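# Remove mat from pet tent, lay it flat

## Task

Pull the mat out of the pet tent and leave it lying flat on the table; dropping it into place is acceptable. At the end the tent must stand set up with the corners of its floor resting on the tabletop. Anything that stays in place only because the robot holds it does not count. Finish by opening the grippers and moving the arms away.

## Robot and tools

Robot: two arms, left_arm and right_arm, each ending in a parallel gripper. The fingers extend along the gripper's +z axis and separate along its y axis. The reported end_effector_position is the point between the finger pads, roughly 1 cm short of the fingertips.

Frame: all poses use one scene frame. The origin sits on the tabletop midway between the arms, +z is up, +x reaches out across the table, and left_arm is mounted on the +y side. The names left and right refer to the arms, not to sides of a camera image. Quaternions are written w first (qw, qx, qy, qz). Printed hand positions can be a little off, more so at long reach, and arms tend to settle a centimetre or so below the commanded point.

Row format (used by both motion tools): a flat list of 16 numbers, always covering both arms even if one is idle: left x, y, z (metres), qw, qx, qy, qz, opening, then the same eight for right. Positions and quaternions are absolute poses in the scene frame, not offsets. Opening runs from -1 (closed) to +1 (fully open, 0.094 m).

execute_actions(actions): a list of up to 15 actions; each action is a table of up to 15 rows, each row played for one control step of 1/30 s. If a table has fewer than 15 rows, its final row is repeated to fill the 15 steps. An empty list changes nothing and just returns state and images. Every action is checked: if any target lies more than 0.6 m from that gripper's current position along any of the gripper's own axes, the action is rejected for both arms. If the first action fails this check, or any action is malformed, the whole call does nothing.

move(target, speed, blocking): target is one 16-number row as above, an absolute pose per arm. Each gripper travels in a straight line toward it, both finishing together, lasting 0.5 to 10 s (cut off at 10 s even if short of the goal). Rotation takes the shorter direction. speed is the path's top speed in m/s, 0.002 to 0.5 (default 0.25); turning is capped at twice that in rad/s. Paths do not avoid obstacles or the other arm, and real motion can lag, wander, or overshoot the speed, especially with a nearly straight arm. Openings are applied at the start. Faster contact hits harder, and aiming further beyond a contact presses harder. With blocking=false the call returns after 0.5 s while the arm keeps going; you must call wait or stop before sending new rows or moves.

wait(seconds): 0 to 10; arms keep their last command, and an ongoing move continues (the wait returns early when it finishes). stop(): brakes a running move; it needs stopping distance, more at speed; fingers are not braked. zoom_image(camera, region): camera is cam_high, cam_left_wrist or cam_right_wrist; region is [x0, y0, x1, y1] in that camera's pixels, origin top-left, at most 504 by 504. cam_high is 896x504, the wrist cameras 504x504. finished_scene(scene): ends the current scene by number; irreversible, and the outcome must hold on its own afterwards.

Controller behaviour: each control step the commanded pose is clamped to within 70 mm and 16 degrees of the measured pose, then solved by damped inverse kinematics, with position favoured over orientation. So a distant target may need several actions; after an action the arm only continues up to its last clamped pose. To hold an orientation, repeat the same quaternion in every row rather than copying drifted readings. To keep an arm still, resend its last reported full pose and desired opening. Elbows never lock fully straight. Joint ranges (rad), base to gripper: waist -2.618 to 3.054, shoulder 0 to 3.142, elbow 0 to 3.142, wrist pitch -1.571 to 1.571, wrist yaw -1.571 to 1.571, wrist roll -2.094 to 2.094.

Gripping: grip_measured is the finger opening on the command scale; each gripper may read up to about 1 mm off, consistently. Commanding about 0.03 below grip_measured holds firmly, less gives a lighter grip. Pad force tops out near 50 to 62 N, less on very thin parts (under about 2 mm).

Reading results: the state line gives left_arm and right_arm pose. Hand target lines show where each gripper is currently being driven. A pose unreachable line means the clearance check altered or blocked that arm's command. Step readings list positions at some steps; HELD marks steps where an arm's command was held back. A move adds a move: line with the ending (done, off_target, moving, held, fault) and limits: paced means the commanded pose was clipped, held means some steps were blocked (the arm may then jump faster). Distances to the target pose are also given. If only one arm is named, the other finished normally. FAULT lines report an arm stop. MOTOR HOT appears from 75 °C; at 90 °C the arm is halted 10 s, and at 100 °C it goes limp and drops; holding loads heats motors, even while idle.

Avoid: knocking or placing rigid objects off the table, arms colliding or pushing on each other, drops, slams and hard shoves. Loose objects may occasionally be nudged by an outside push. Move smoothly and efficiently.

Each tool is called in YAML: its name, and indented under it one key for each argument.

## Session

execute_actions:
  actions: []

Scene clock: 0.00 s.
left_arm: end_effector_position=(+0.4168, +0.3136, +0.4098) grip_measured=+1.000 end_effector_quat_wxyz=(+0.707, -0.033, +0.706, +0.023) | right_arm: end_effector_position=(+0.4171, -0.2236, +0.4025) grip_measured=+1.000 end_effector_quat_wxyz=(+0.697, -0.064, +0.710, +0.075)
Joint positions: left_arm=[-0.004  1.048  1.058 -0.011  0.005 -0.014  0.094] | right_arm=[ 0.001  1.064  1.053 -0.007 -0.009  0.017  0.094]
Joint velocities: left_arm=[-0.012 -0.002 -0.002  0.007 -0.051 -0.007  0.   ] | right_arm=[ 0.002 -0.002 -0.002 -0.037 -0.007  0.037  0.   ]
Motor temperatures (°C, as the motors report them): left_arm=[19 18 17 18 22 19] | right_arm=[18 21 21 21 21 19]
Hand target (left_arm): +0.415, +0.313, +0.414; +0.709, -0.032, +0.704, +0.023
Hand target (right_arm): +0.415, -0.224, +0.407; +0.699, -0.064, +0.708, +0.075

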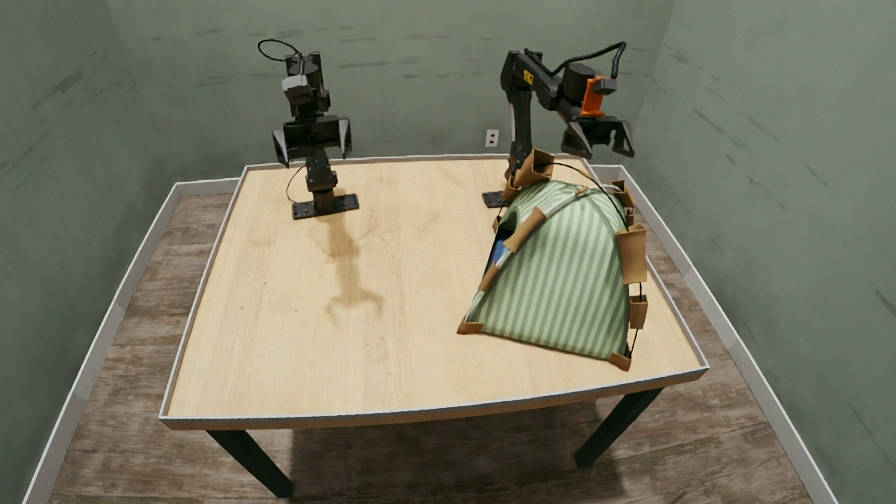

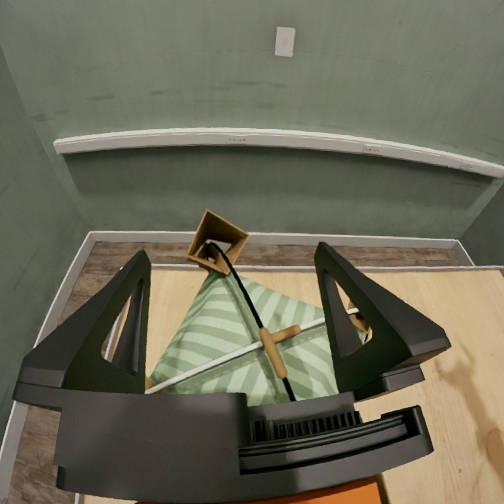

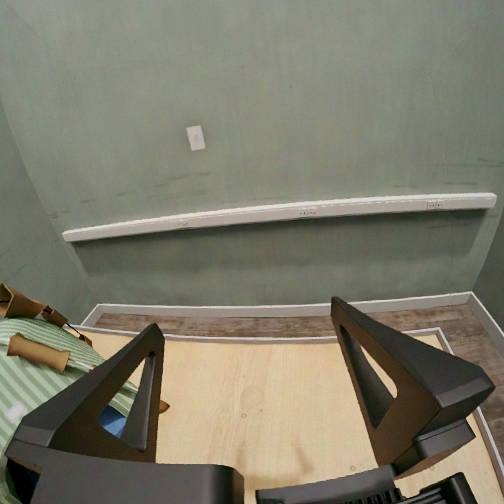

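zoom_image:
  camera: "cam_high"
  region: [420, 130, 720, 390]

move:
  target: [0.4168,0.3136,0.4098,0.707,-0.033,0.706,0.023,1,0.3,-0.12,0.16,0.433,-0.75,0.433,0.25,1]

Region (420, 130, 720, 390) of cam_high's 896x504 image, scaled by 1.680, with more detail than that image has; it fills the top 437 rows of this view, and the rest is white.

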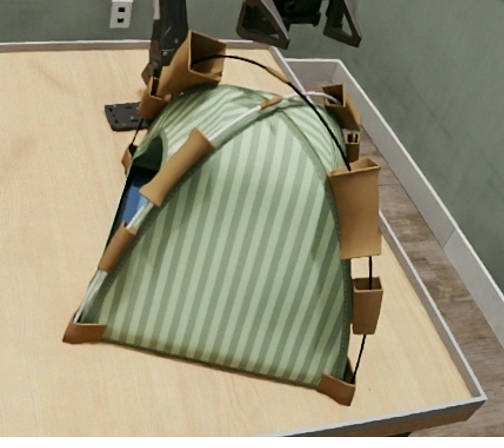

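Scene clock: 4.60 s.
left_arm: end_effector_position=(+0.4168, +0.3136, +0.4098) grip_measured=+1.000 end_effector_quat_wxyz=(+0.707, -0.033, +0.706, +0.023) | right_arm: end_effector_position=(+0.2953, -0.1248, +0.1608) grip_measured=+1.000 end_effector_quat_wxyz=(-0.433, +0.744, -0.447, -0.243)
Joint positions: left_arm=[-0.004  1.048  1.058 -0.011  0.005 -0.014  0.094] | right_arm=[-0.112  1.481  0.996 -0.911 -1.03  -1.886  0.094]
Joint velocities: left_arm=[-0.012 -0.012 -0.027 -0.007  0.066  0.022  0.   ] | right_arm=[ 0.002 -0.007 -0.002  0.007  0.022 -0.139  0.   ]
Motor temperatures (°C, as the motors report them): left_arm=[19 18 18 19 22 19] | right_arm=[18 22 22 22 21 19]
Hand target (left_arm): +0.417, +0.314, +0.410; +0.707, -0.033, +0.706, +0.023
Hand target (right_arm): +0.296, -0.122, +0.163; -0.431, +0.746, -0.443, -0.249
Off the commanded pose (left_arm): 0.000 m, 0 deg.
Off the commanded pose (right_arm): 0.007 m, 2 deg.
move: done

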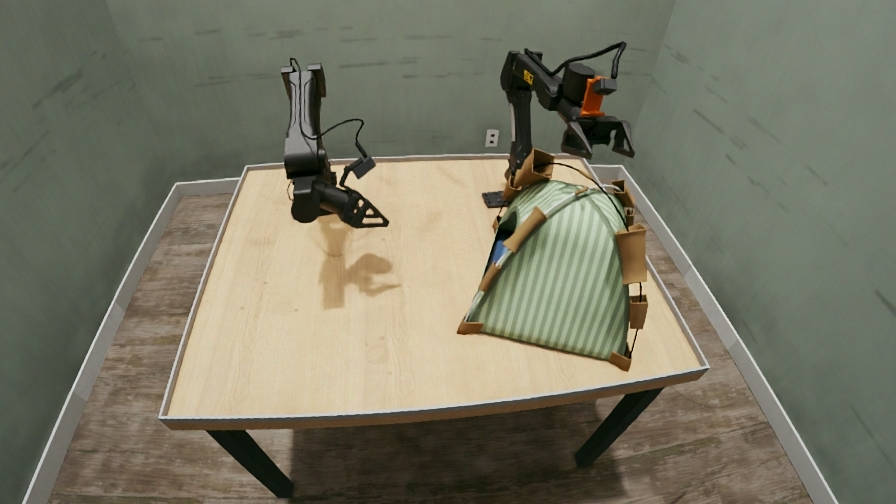

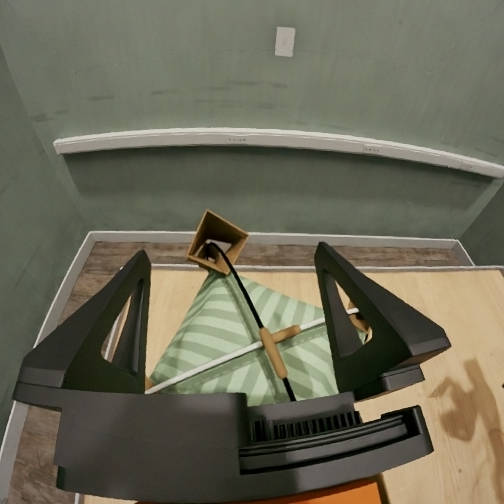

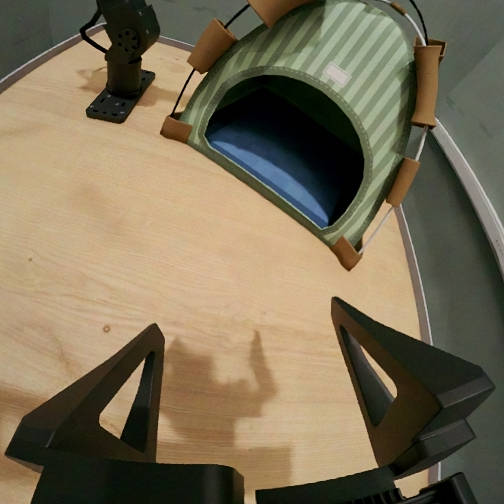

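move:
  target: [0.4168,0.3136,0.4098,0.707,-0.033,0.706,0.023,1,0.33,0.04,0.13,0.346,-0.52,0.742,0.243,1]

Scene clock: 7.83 s.
left_arm: end_effector_position=(+0.4168, +0.3136, +0.4098) grip_measured=+1.000 end_effector_quat_wxyz=(+0.707, -0.033, +0.706, +0.023) | right_arm: end_effector_position=(+0.3243, +0.0337, +0.1219) grip_measured=+1.000 end_effector_quat_wxyz=(+0.340, -0.524, +0.744, +0.239)
Joint positions: left_arm=[-0.004  1.048  1.058 -0.011  0.005 -0.014  0.094] | right_arm=[ 0.517  1.618  0.996 -0.164 -0.387 -0.362  0.094]
Joint velocities: left_arm=[ 0.007 -0.007 -0.002  0.007  0.081  0.007  0.   ] | right_arm=[-0.027 -0.007 -0.002 -0.037 -0.037 -0.007  0.   ]
Motor temperatures (°C, as the motors report them): left_arm=[19 18 19 20 22 19] | right_arm=[18 22 22 22 21 19]
Hand target (left_arm): +0.417, +0.314, +0.410; +0.707, -0.033, +0.706, +0.023
Hand target (right_arm): +0.328, +0.040, +0.126; +0.344, -0.523, +0.742, +0.239
Off the commanded pose (left_arm): 0.000 m, 0 deg.
Off the commanded pose (right_arm): 0.012 m, 1 deg.
move: off_target (right_arm)

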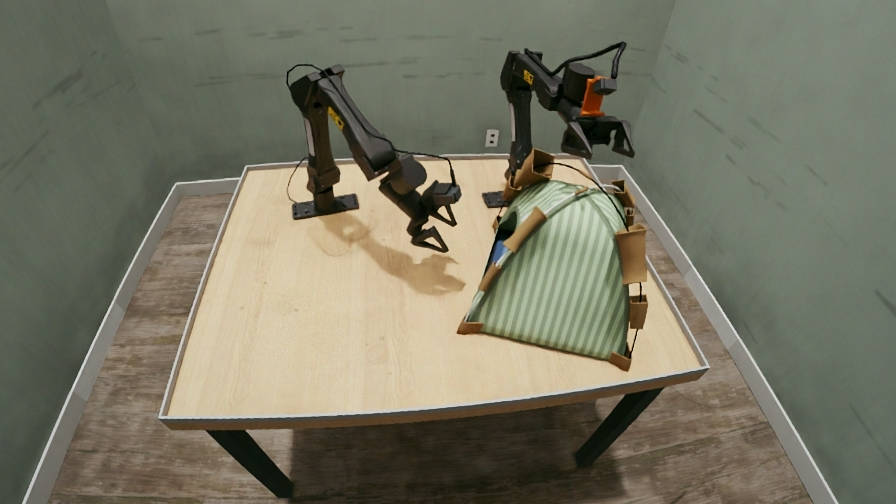

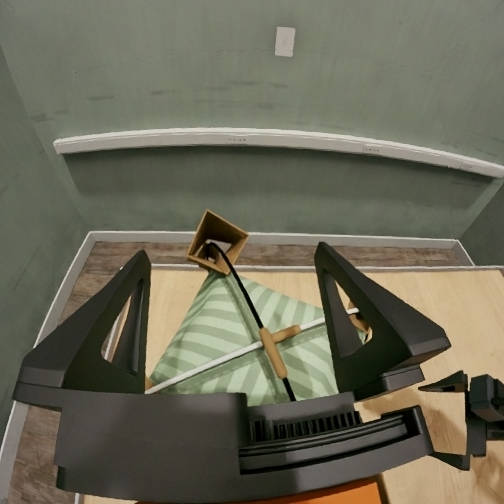

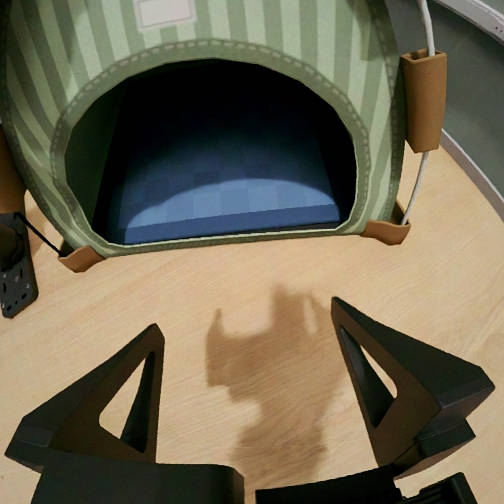

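move:
  target: [0.4168,0.3136,0.4098,0.707,-0.033,0.706,0.023,1,0.36,0.12,0.10,0.073,0.157,0.892,0.416,0.4]

Scene clock: 12.27 s.
left_arm: end_effector_position=(+0.4168, +0.3136, +0.4098) grip_measured=+1.000 end_effector_quat_wxyz=(+0.707, -0.033, +0.706, +0.023) | right_arm: end_effector_position=(+0.3572, +0.1121, +0.0950) grip_measured=+0.402 end_effector_quat_wxyz=(+0.069, +0.160, +0.894, +0.412)
Joint positions: left_arm=[-0.004  1.048  1.058 -0.011  0.005 -0.014  0.094] | right_arm=[ 0.613  1.933  1.258 -0.081 -0.322  1.293  0.066]
Joint velocities: left_arm=[ 0.002 -0.007 -0.007  0.007  0.037  0.037  0.   ] | right_arm=[ 0.017 -0.002  0.002 -0.007  0.022 -0.007 -0.001]
Motor temperatures (°C, as the motors report them): left_arm=[19 18 19 21 22 19] | right_arm=[18 23 23 23 21 19]
Hand target (left_arm): +0.417, +0.314, +0.410; +0.707, -0.033, +0.706, +0.023
Hand target (right_arm): +0.359, +0.120, +0.098; +0.073, +0.157, +0.893, +0.416
Off the commanded pose (left_arm): 0.000 m, 0 deg.
Off the commanded pose (right_arm): 0.010 m, 1 deg.
move: done

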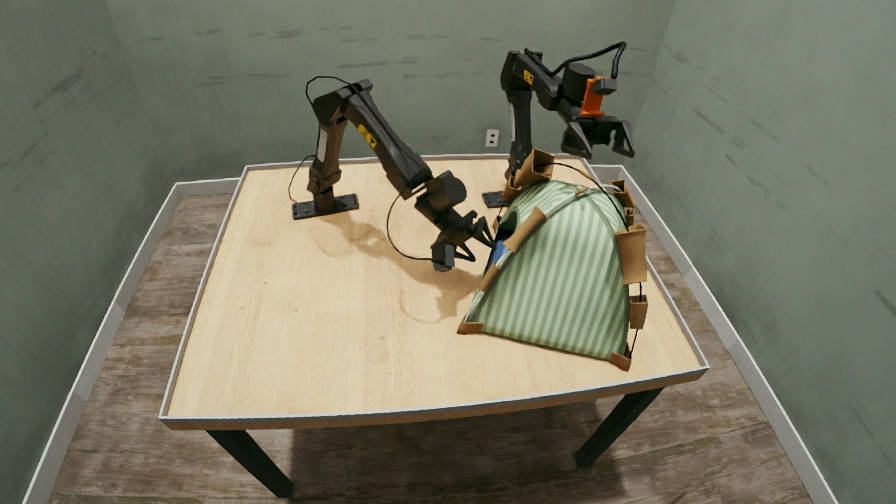

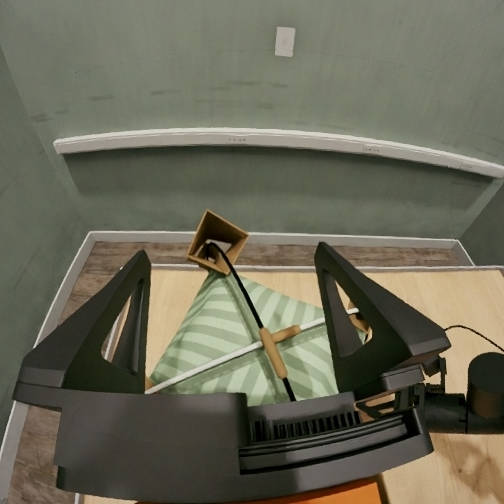

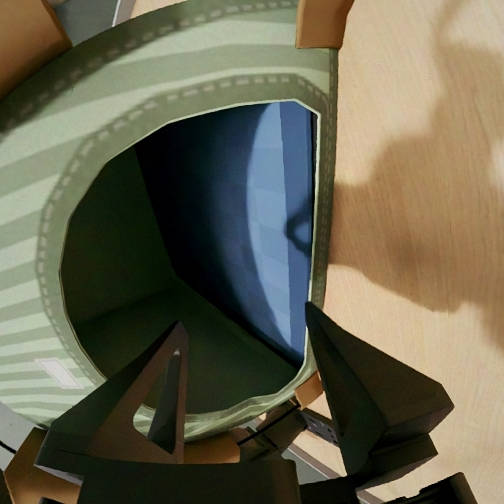

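move:
  target: [0.4168,0.3136,0.4098,0.707,-0.033,0.706,0.023,1,0.371,0.149,0.075,0.073,0.157,0.892,0.416,0.4]
  speed: 0.1

Scene clock: 13.63 s.
left_arm: end_effector_position=(+0.4168, +0.3136, +0.4098) grip_measured=+1.000 end_effector_quat_wxyz=(+0.707, -0.033, +0.706, +0.023) | right_arm: end_effector_position=(+0.3674, +0.1417, +0.0690) grip_measured=+0.402 end_effector_quat_wxyz=(+0.066, +0.160, +0.895, +0.411)
Joint positions: left_arm=[-0.004  1.048  1.058 -0.011  0.005 -0.014  0.094] | right_arm=[ 0.644  2.075  1.357 -0.036 -0.302  1.315  0.066]
Joint velocities: left_arm=[-0.002  0.002  0.002  0.037  0.007  0.022  0.   ] | right_arm=[-0.017  0.002 -0.022  0.022  0.007 -0.11   0.001]
Motor temperatures (°C, as the motors report them): left_arm=[19 18 19 21 22 19] | right_arm=[18 23 23 23 21 19]
Hand target (left_arm): +0.417, +0.314, +0.410; +0.707, -0.033, +0.706, +0.023
Hand target (right_arm): +0.371, +0.148, +0.074; +0.073, +0.157, +0.893, +0.416
Off the commanded pose (left_arm): 0.000 m, 0 deg.
Off the commanded pose (right_arm): 0.010 m, 1 deg.
move: done

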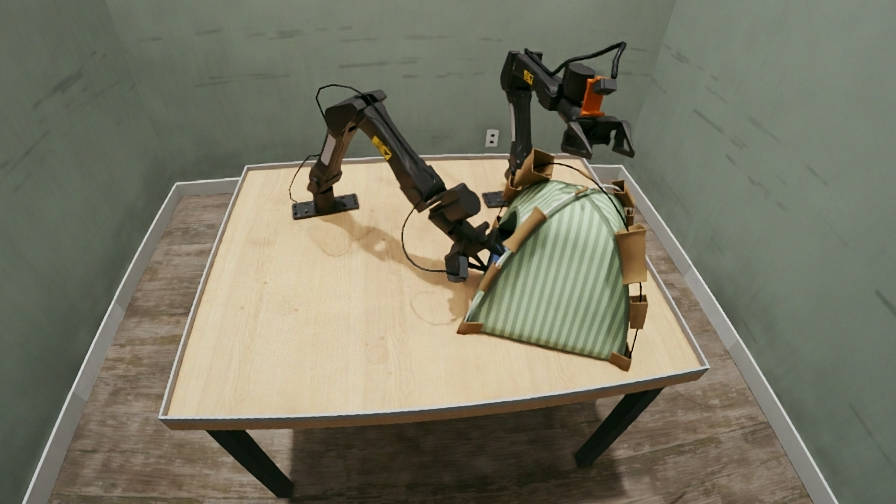

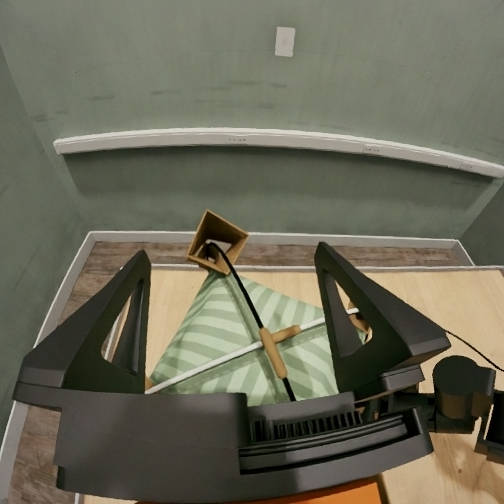

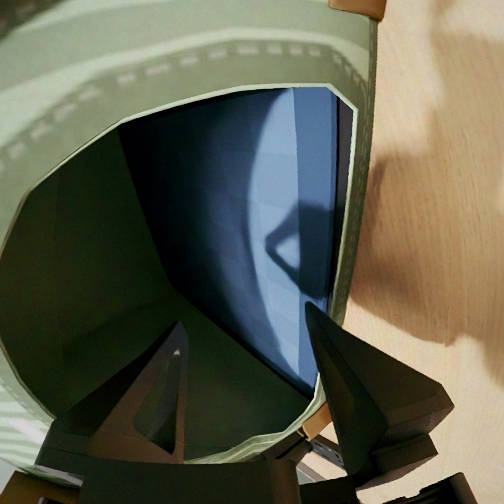

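move:
  target: [0.4168,0.3136,0.4098,0.707,-0.033,0.706,0.023,1,0.377,0.166,0.055,0.073,0.157,0.892,0.416,0.4]
  speed: 0.08

Scene clock: 15.23 s.
left_arm: end_effector_position=(+0.4168, +0.3136, +0.4098) grip_measured=+1.000 end_effector_quat_wxyz=(+0.707, -0.033, +0.706, +0.023) | right_arm: end_effector_position=(+0.3740, +0.1586, +0.0500) grip_measured=+0.402 end_effector_quat_wxyz=(+0.066, +0.160, +0.895, +0.411)
Joint positions: left_arm=[-0.004  1.048  1.058 -0.011  0.005 -0.014  0.094] | right_arm=[ 0.659  2.165  1.416 -0.001 -0.291  1.326  0.066]
Joint velocities: left_arm=[-0.012 -0.017  0.012 -0.007 -0.022 -0.022  0.   ] | right_arm=[-0.027  0.027 -0.002  0.037 -0.022 -0.066  0.001]
Motor temperatures (°C, as the motors report them): left_arm=[19 18 20 21 22 19] | right_arm=[18 24 23 23 21 19]
Hand target (left_arm): +0.417, +0.314, +0.410; +0.707, -0.033, +0.706, +0.023
Hand target (right_arm): +0.377, +0.166, +0.055; +0.073, +0.157, +0.893, +0.416
Off the commanded pose (left_arm): 0.000 m, 0 deg.
Off the commanded pose (right_arm): 0.009 m, 1 deg.
move: done

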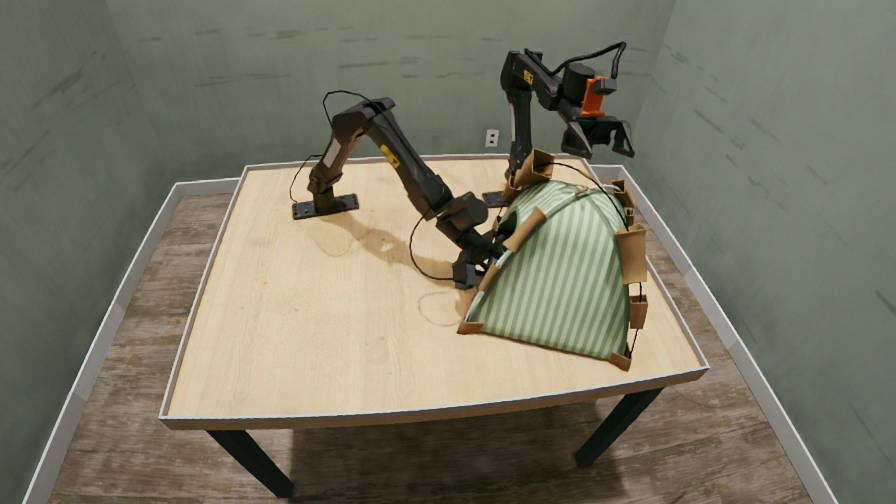

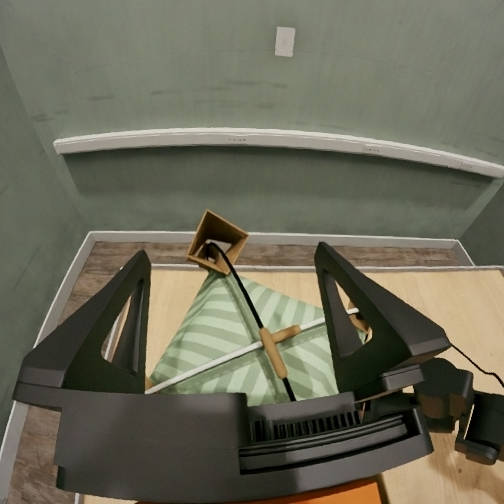

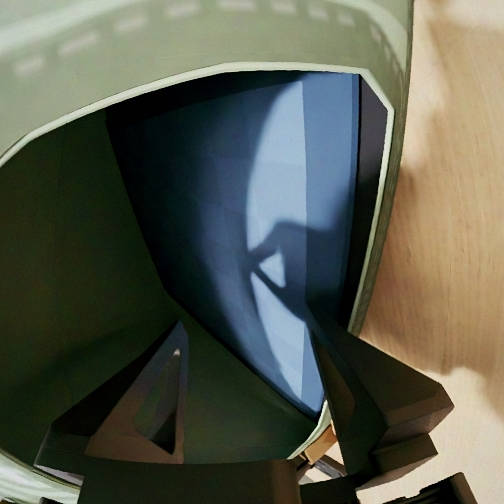

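move:
  target: [0.4168,0.3136,0.4098,0.707,-0.033,0.706,0.023,1,0.374,0.158,0.05,0.073,0.157,0.892,0.416,0.8]
  speed: 0.05

Scene clock: 16.37 s.
left_arm: end_effector_position=(+0.4168, +0.3136, +0.4098) grip_measured=+1.000 end_effector_quat_wxyz=(+0.707, -0.033, +0.706, +0.023) | right_arm: end_effector_position=(+0.3770, +0.1619, +0.0550) grip_measured=+0.799 end_effector_quat_wxyz=(+0.073, +0.157, +0.890, +0.422)
Joint positions: left_arm=[-0.004  1.048  1.058 -0.011  0.005 -0.014  0.094] | right_arm=[ 0.659  2.165  1.416  0.027 -0.291  1.326  0.084]
Joint velocities: left_arm=[ 0.007 -0.007 -0.002  0.037  0.022 -0.066  0.   ] | right_arm=[-0.007  0.007 -0.017  0.022 -0.037  0.022  0.   ]
Motor temperatures (°C, as the motors report them): left_arm=[19 18 20 21 22 19] | right_arm=[18 24 23 23 21 19]
Hand target (left_arm): +0.417, +0.314, +0.410; +0.707, -0.033, +0.706, +0.023
Hand target (right_arm): +0.374, +0.158, +0.050; +0.073, +0.157, +0.893, +0.416
Off the commanded pose (left_arm): 0.000 m, 0 deg.
Off the commanded pose (right_arm): 0.007 m, 1 deg.
move: done

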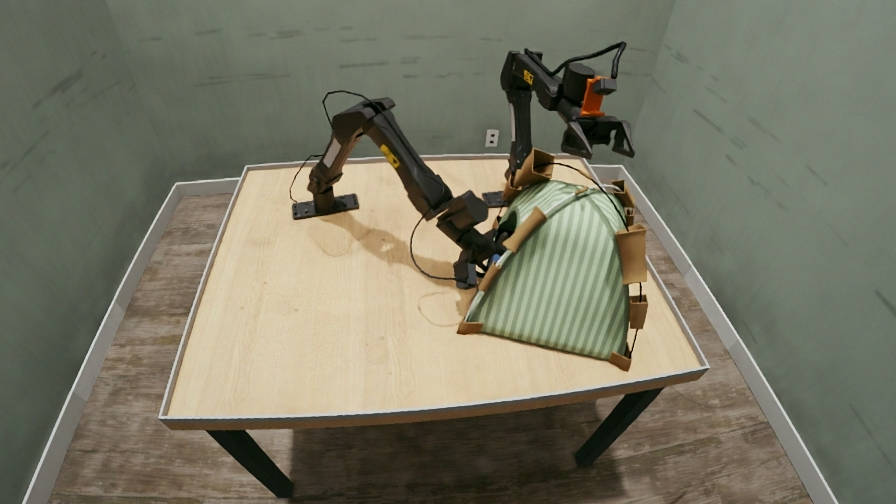

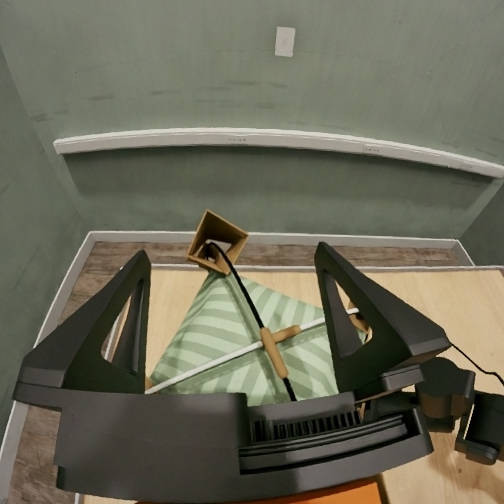

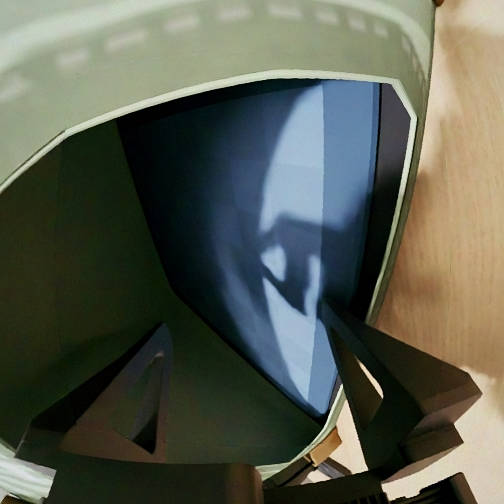

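move:
  target: [0.4168,0.3136,0.4098,0.707,-0.033,0.706,0.023,1,0.37,0.143,0.075,0.045,0.168,0.951,0.255,0.4]
  speed: 0.1

move:
  target: [0.4168,0.3136,0.4098,0.707,-0.033,0.706,0.023,1,0.372,0.148,0.048,0.045,0.168,0.951,0.255,0.4]
  speed: 0.05

Scene clock: 19.57 s.
left_arm: end_effector_position=(+0.4168, +0.3136, +0.4098) grip_measured=+1.000 end_effector_quat_wxyz=(+0.707, -0.033, +0.706, +0.023) | right_arm: end_effector_position=(+0.3711, +0.1387, +0.0777) grip_measured=+0.402 end_effector_quat_wxyz=(+0.044, +0.178, +0.948, +0.261)
Joint positions: left_arm=[-0.004  1.048  1.058 -0.011  0.005 -0.014  0.094] | right_arm=[ 0.674  2.218  1.831 -0.675 -0.18   1.278  0.066]
Joint velocities: left_arm=[ 0.012  0.002  0.007  0.037 -0.051 -0.037  0.   ] | right_arm=[ 0.007 -0.002  0.002 -0.007 -0.022 -0.007 -0.001]
Motor temperatures (°C, as the motors report them): left_arm=[19 18 20 22 22 19] | right_arm=[18 25 24 23 21 19]
Hand target (left_arm): +0.417, +0.314, +0.410; +0.707, -0.033, +0.706, +0.023
Hand target (right_arm): +0.370, +0.143, +0.076; +0.048, +0.171, +0.950, +0.255
Off the commanded pose (left_arm): 0.000 m, 0 deg.
Off the commanded pose (right_arm): 0.005 m, 1 deg.
move: done

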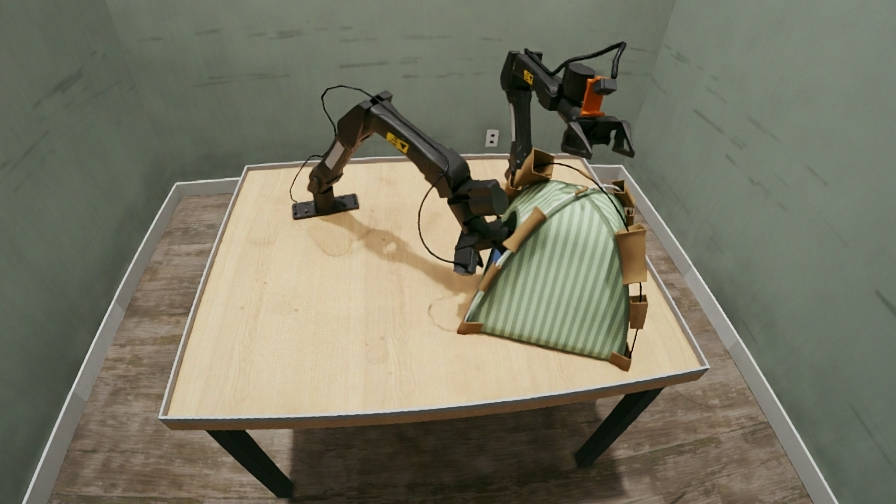

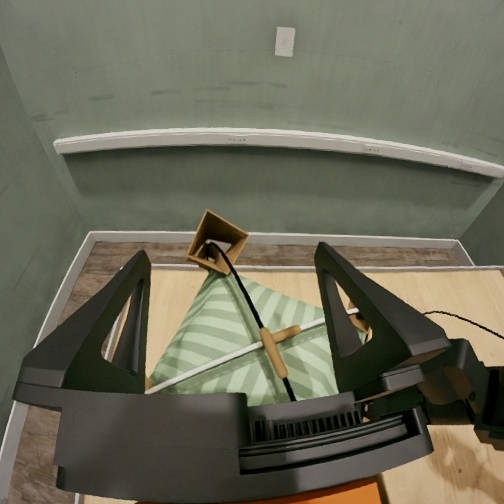

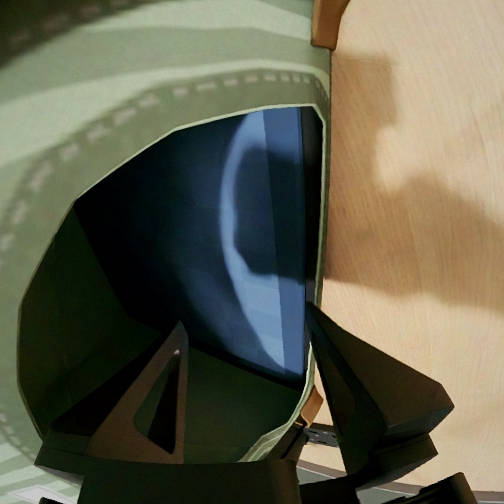

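Scene clock: 20.53 s.
left_arm: end_effector_position=(+0.4168, +0.3136, +0.4098) grip_measured=+1.000 end_effector_quat_wxyz=(+0.707, -0.033, +0.706, +0.023) | right_arm: end_effector_position=(+0.3770, +0.1456, +0.0551) grip_measured=+0.402 end_effector_quat_wxyz=(+0.045, +0.176, +0.948, +0.262)
Joint positions: left_arm=[-0.004  1.048  1.058 -0.011  0.005 -0.014  0.094] | right_arm=[ 0.674  2.273  1.831 -0.619 -0.18   1.275  0.066]
Joint velocities: left_arm=[ 0.007 -0.007  0.022 -0.051  0.007 -0.051  0.   ] | right_arm=[ 0.007  0.007 -0.012  0.051 -0.037  0.051  0.   ]
Motor temperatures (°C, as the motors report them): left_arm=[19 18 20 22 22 19] | right_arm=[18 25 24 23 21 19]
Hand target (left_arm): +0.417, +0.314, +0.410; +0.707, -0.033, +0.706, +0.023
Hand target (right_arm): +0.372, +0.148, +0.048; +0.045, +0.168, +0.951, +0.255
Off the commanded pose (left_arm): 0.000 m, 0 deg.
Off the commanded pose (right_arm): 0.009 m, 1 deg.
move: done

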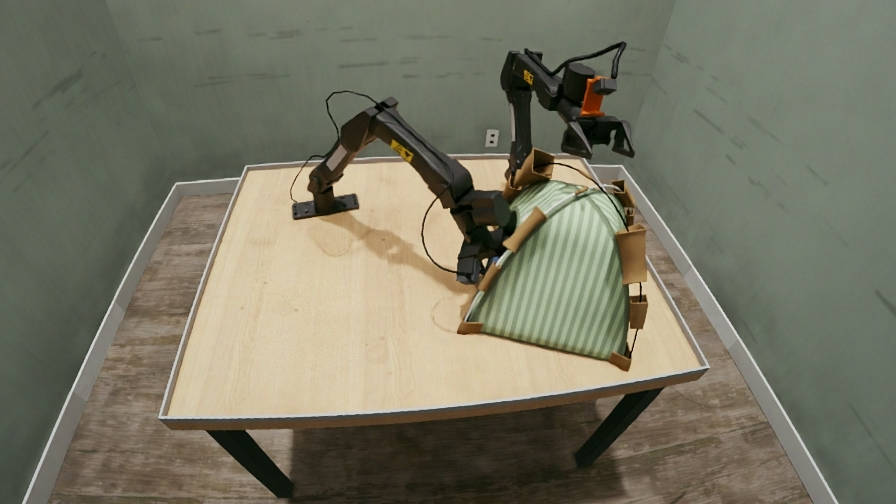

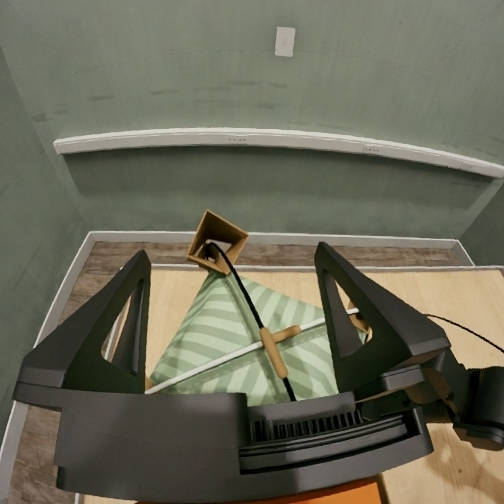

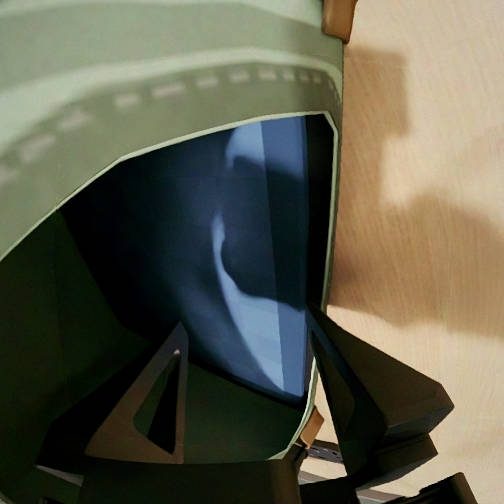

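The fingertip is lined up with the gap, so I'll lower it further.

move:
  target: [0.4168,0.3136,0.4098,0.707,-0.033,0.706,0.023,1,0.372,0.15,0.022,0.045,0.168,0.951,0.255,0.4]
  speed: 0.05

Scene clock: 21.80 s.
left_arm: end_effector_position=(+0.4168, +0.3136, +0.4098) grip_measured=+1.000 end_effector_quat_wxyz=(+0.707, -0.033, +0.706, +0.023) | right_arm: end_effector_position=(+0.3790, +0.1485, +0.0317) grip_measured=+0.402 end_effector_quat_wxyz=(+0.047, +0.175, +0.947, +0.265)
Joint positions: left_arm=[-0.004  1.048  1.058 -0.011  0.005 -0.014  0.094] | right_arm=[ 0.675  2.306  1.789 -0.537 -0.18   1.275  0.066]
Joint velocities: left_arm=[0.002 0.002 0.002 0.007 0.007 0.037 0.   ] | right_arm=[-0.007  0.002 -0.007  0.066  0.066 -0.081 -0.   ]
Motor temperatures (°C, as the motors report them): left_arm=[19 18 20 22 22 19] | right_arm=[18 26 24 23 21 19]
Hand target (left_arm): +0.417, +0.314, +0.410; +0.707, -0.033, +0.706, +0.023
Hand target (right_arm): +0.372, +0.150, +0.022; +0.045, +0.168, +0.951, +0.255
Off the commanded pose (left_arm): 0.000 m, 0 deg.
Off the commanded pose (right_arm): 0.012 m, 1 deg.
move: off_target (right_arm)

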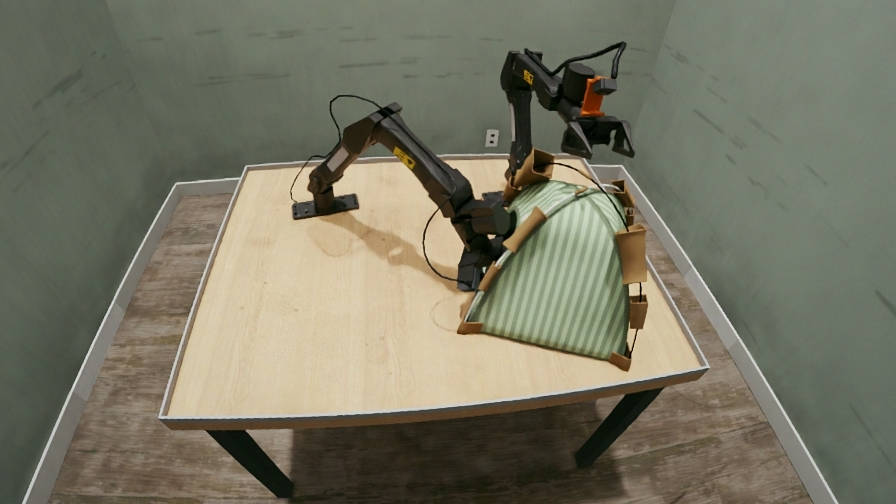

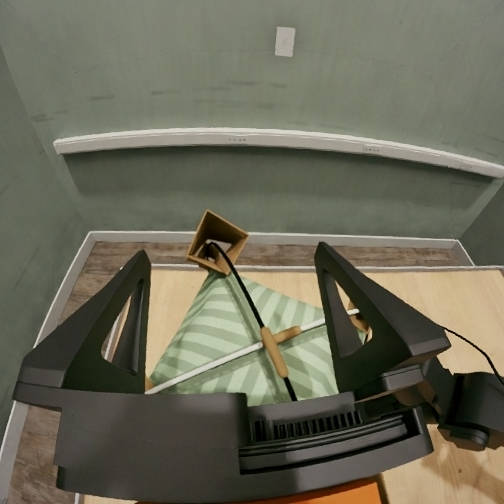

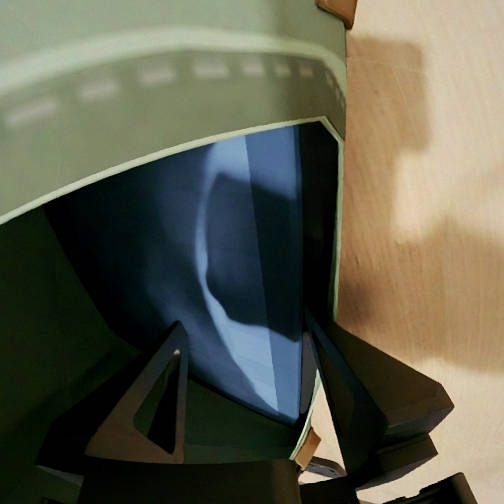

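move:
  target: [0.4168,0.3136,0.4098,0.707,-0.033,0.706,0.023,1,0.38,0.168,0.028,0.073,0.157,0.892,0.416,0.2]
  speed: 0.06

move:
  target: [0.4168,0.3136,0.4098,0.707,-0.033,0.706,0.023,1,0.378,0.162,0.014,0.073,0.157,0.892,0.416,-1]
  speed: 0.03

Scene clock: 25.30 s.
left_arm: end_effector_position=(+0.4168, +0.3136, +0.4098) grip_measured=+1.000 end_effector_quat_wxyz=(+0.707, -0.033, +0.706, +0.023) | right_arm: end_effector_position=(+0.3836, +0.1784, +0.0381) grip_measured=+0.201 end_effector_quat_wxyz=(+0.080, +0.148, +0.886, +0.431)
Joint positions: left_arm=[-0.004  1.048  1.058 -0.011  0.005 -0.014  0.094] | right_arm=[ 0.671  2.249  1.462  0.092 -0.284  1.321  0.056]
Joint velocities: left_arm=[-0.002 -0.002  0.022 -0.007 -0.095  0.022  0.   ] | right_arm=[ 0.007 -0.007 -0.017  0.037 -0.037 -0.022  0.   ]
Motor temperatures (°C, as the motors report them): left_arm=[19 18 20 22 22 19] | right_arm=[18 27 23 23 21 19]
Hand target (left_arm): +0.417, +0.314, +0.410; +0.707, -0.033, +0.706, +0.023
Hand target (right_arm): +0.380, +0.168, +0.028; +0.071, +0.155, +0.893, +0.416
Off the commanded pose (left_arm): 0.000 m, 0 deg.
Off the commanded pose (right_arm): 0.015 m, 2 deg.
move: off_target (right_arm)

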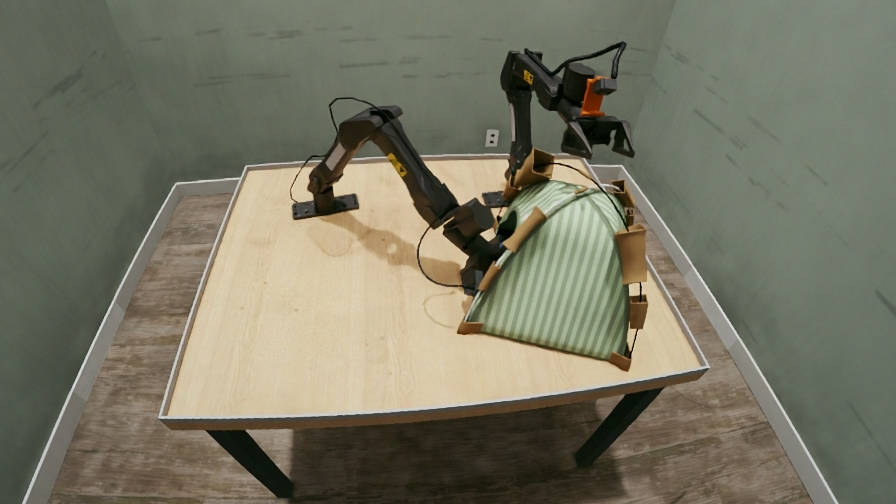

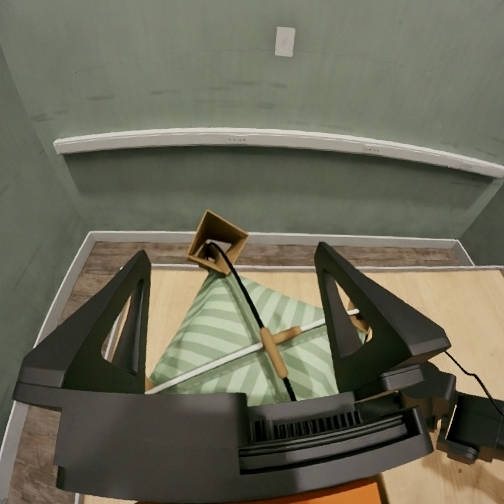

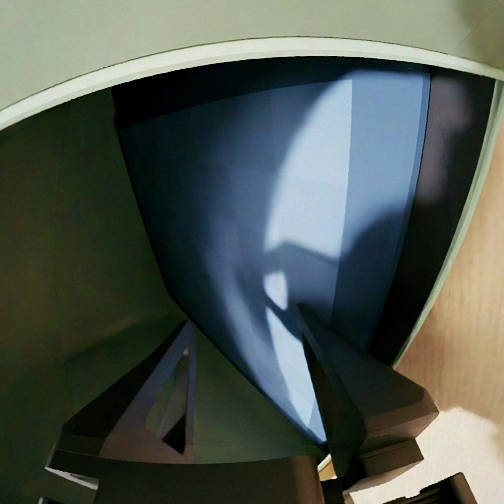

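Scene clock: 26.57 s.
left_arm: end_effector_position=(+0.4168, +0.3136, +0.4098) grip_measured=+1.000 end_effector_quat_wxyz=(+0.707, -0.033, +0.706, +0.023) | right_arm: end_effector_position=(+0.3752, +0.1687, +0.0199) grip_measured=-0.995 end_effector_quat_wxyz=(+0.074, +0.151, +0.891, +0.421)
Joint positions: left_arm=[-0.004  1.048  1.058 -0.011  0.005 -0.014  0.094] | right_arm=[ 0.671  2.249  1.399  0.128 -0.284  1.322  0.   ]
Joint velocities: left_arm=[ 0.007 -0.012 -0.007  0.022 -0.037 -0.037  0.   ] | right_arm=[ 0.007 -0.002 -0.012  0.037 -0.037 -0.022 -0.001]
Motor temperatures (°C, as the motors report them): left_arm=[19 18 20 22 22 19] | right_arm=[18 27 23 23 21 19]
Hand target (left_arm): +0.417, +0.314, +0.410; +0.707, -0.033, +0.706, +0.023
Hand target (right_arm): +0.378, +0.162, +0.014; +0.073, +0.157, +0.893, +0.416
Off the commanded pose (left_arm): 0.000 m, 0 deg.
Off the commanded pose (right_arm): 0.009 m, 1 deg.
move: done

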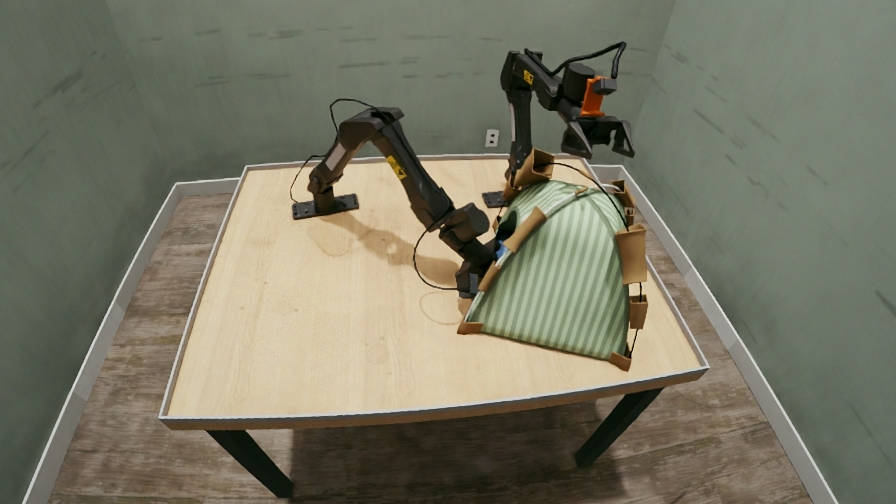

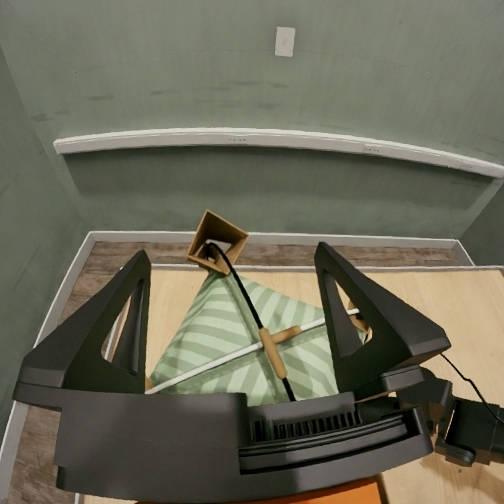

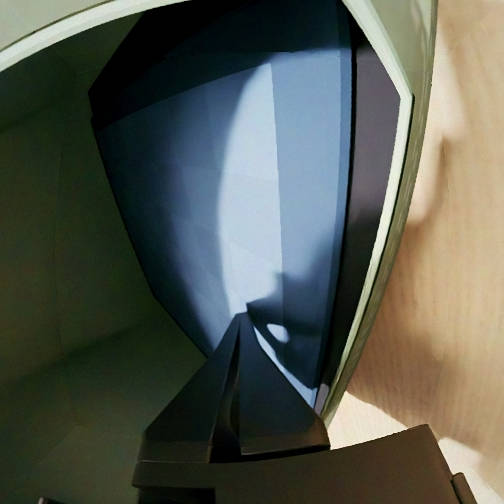

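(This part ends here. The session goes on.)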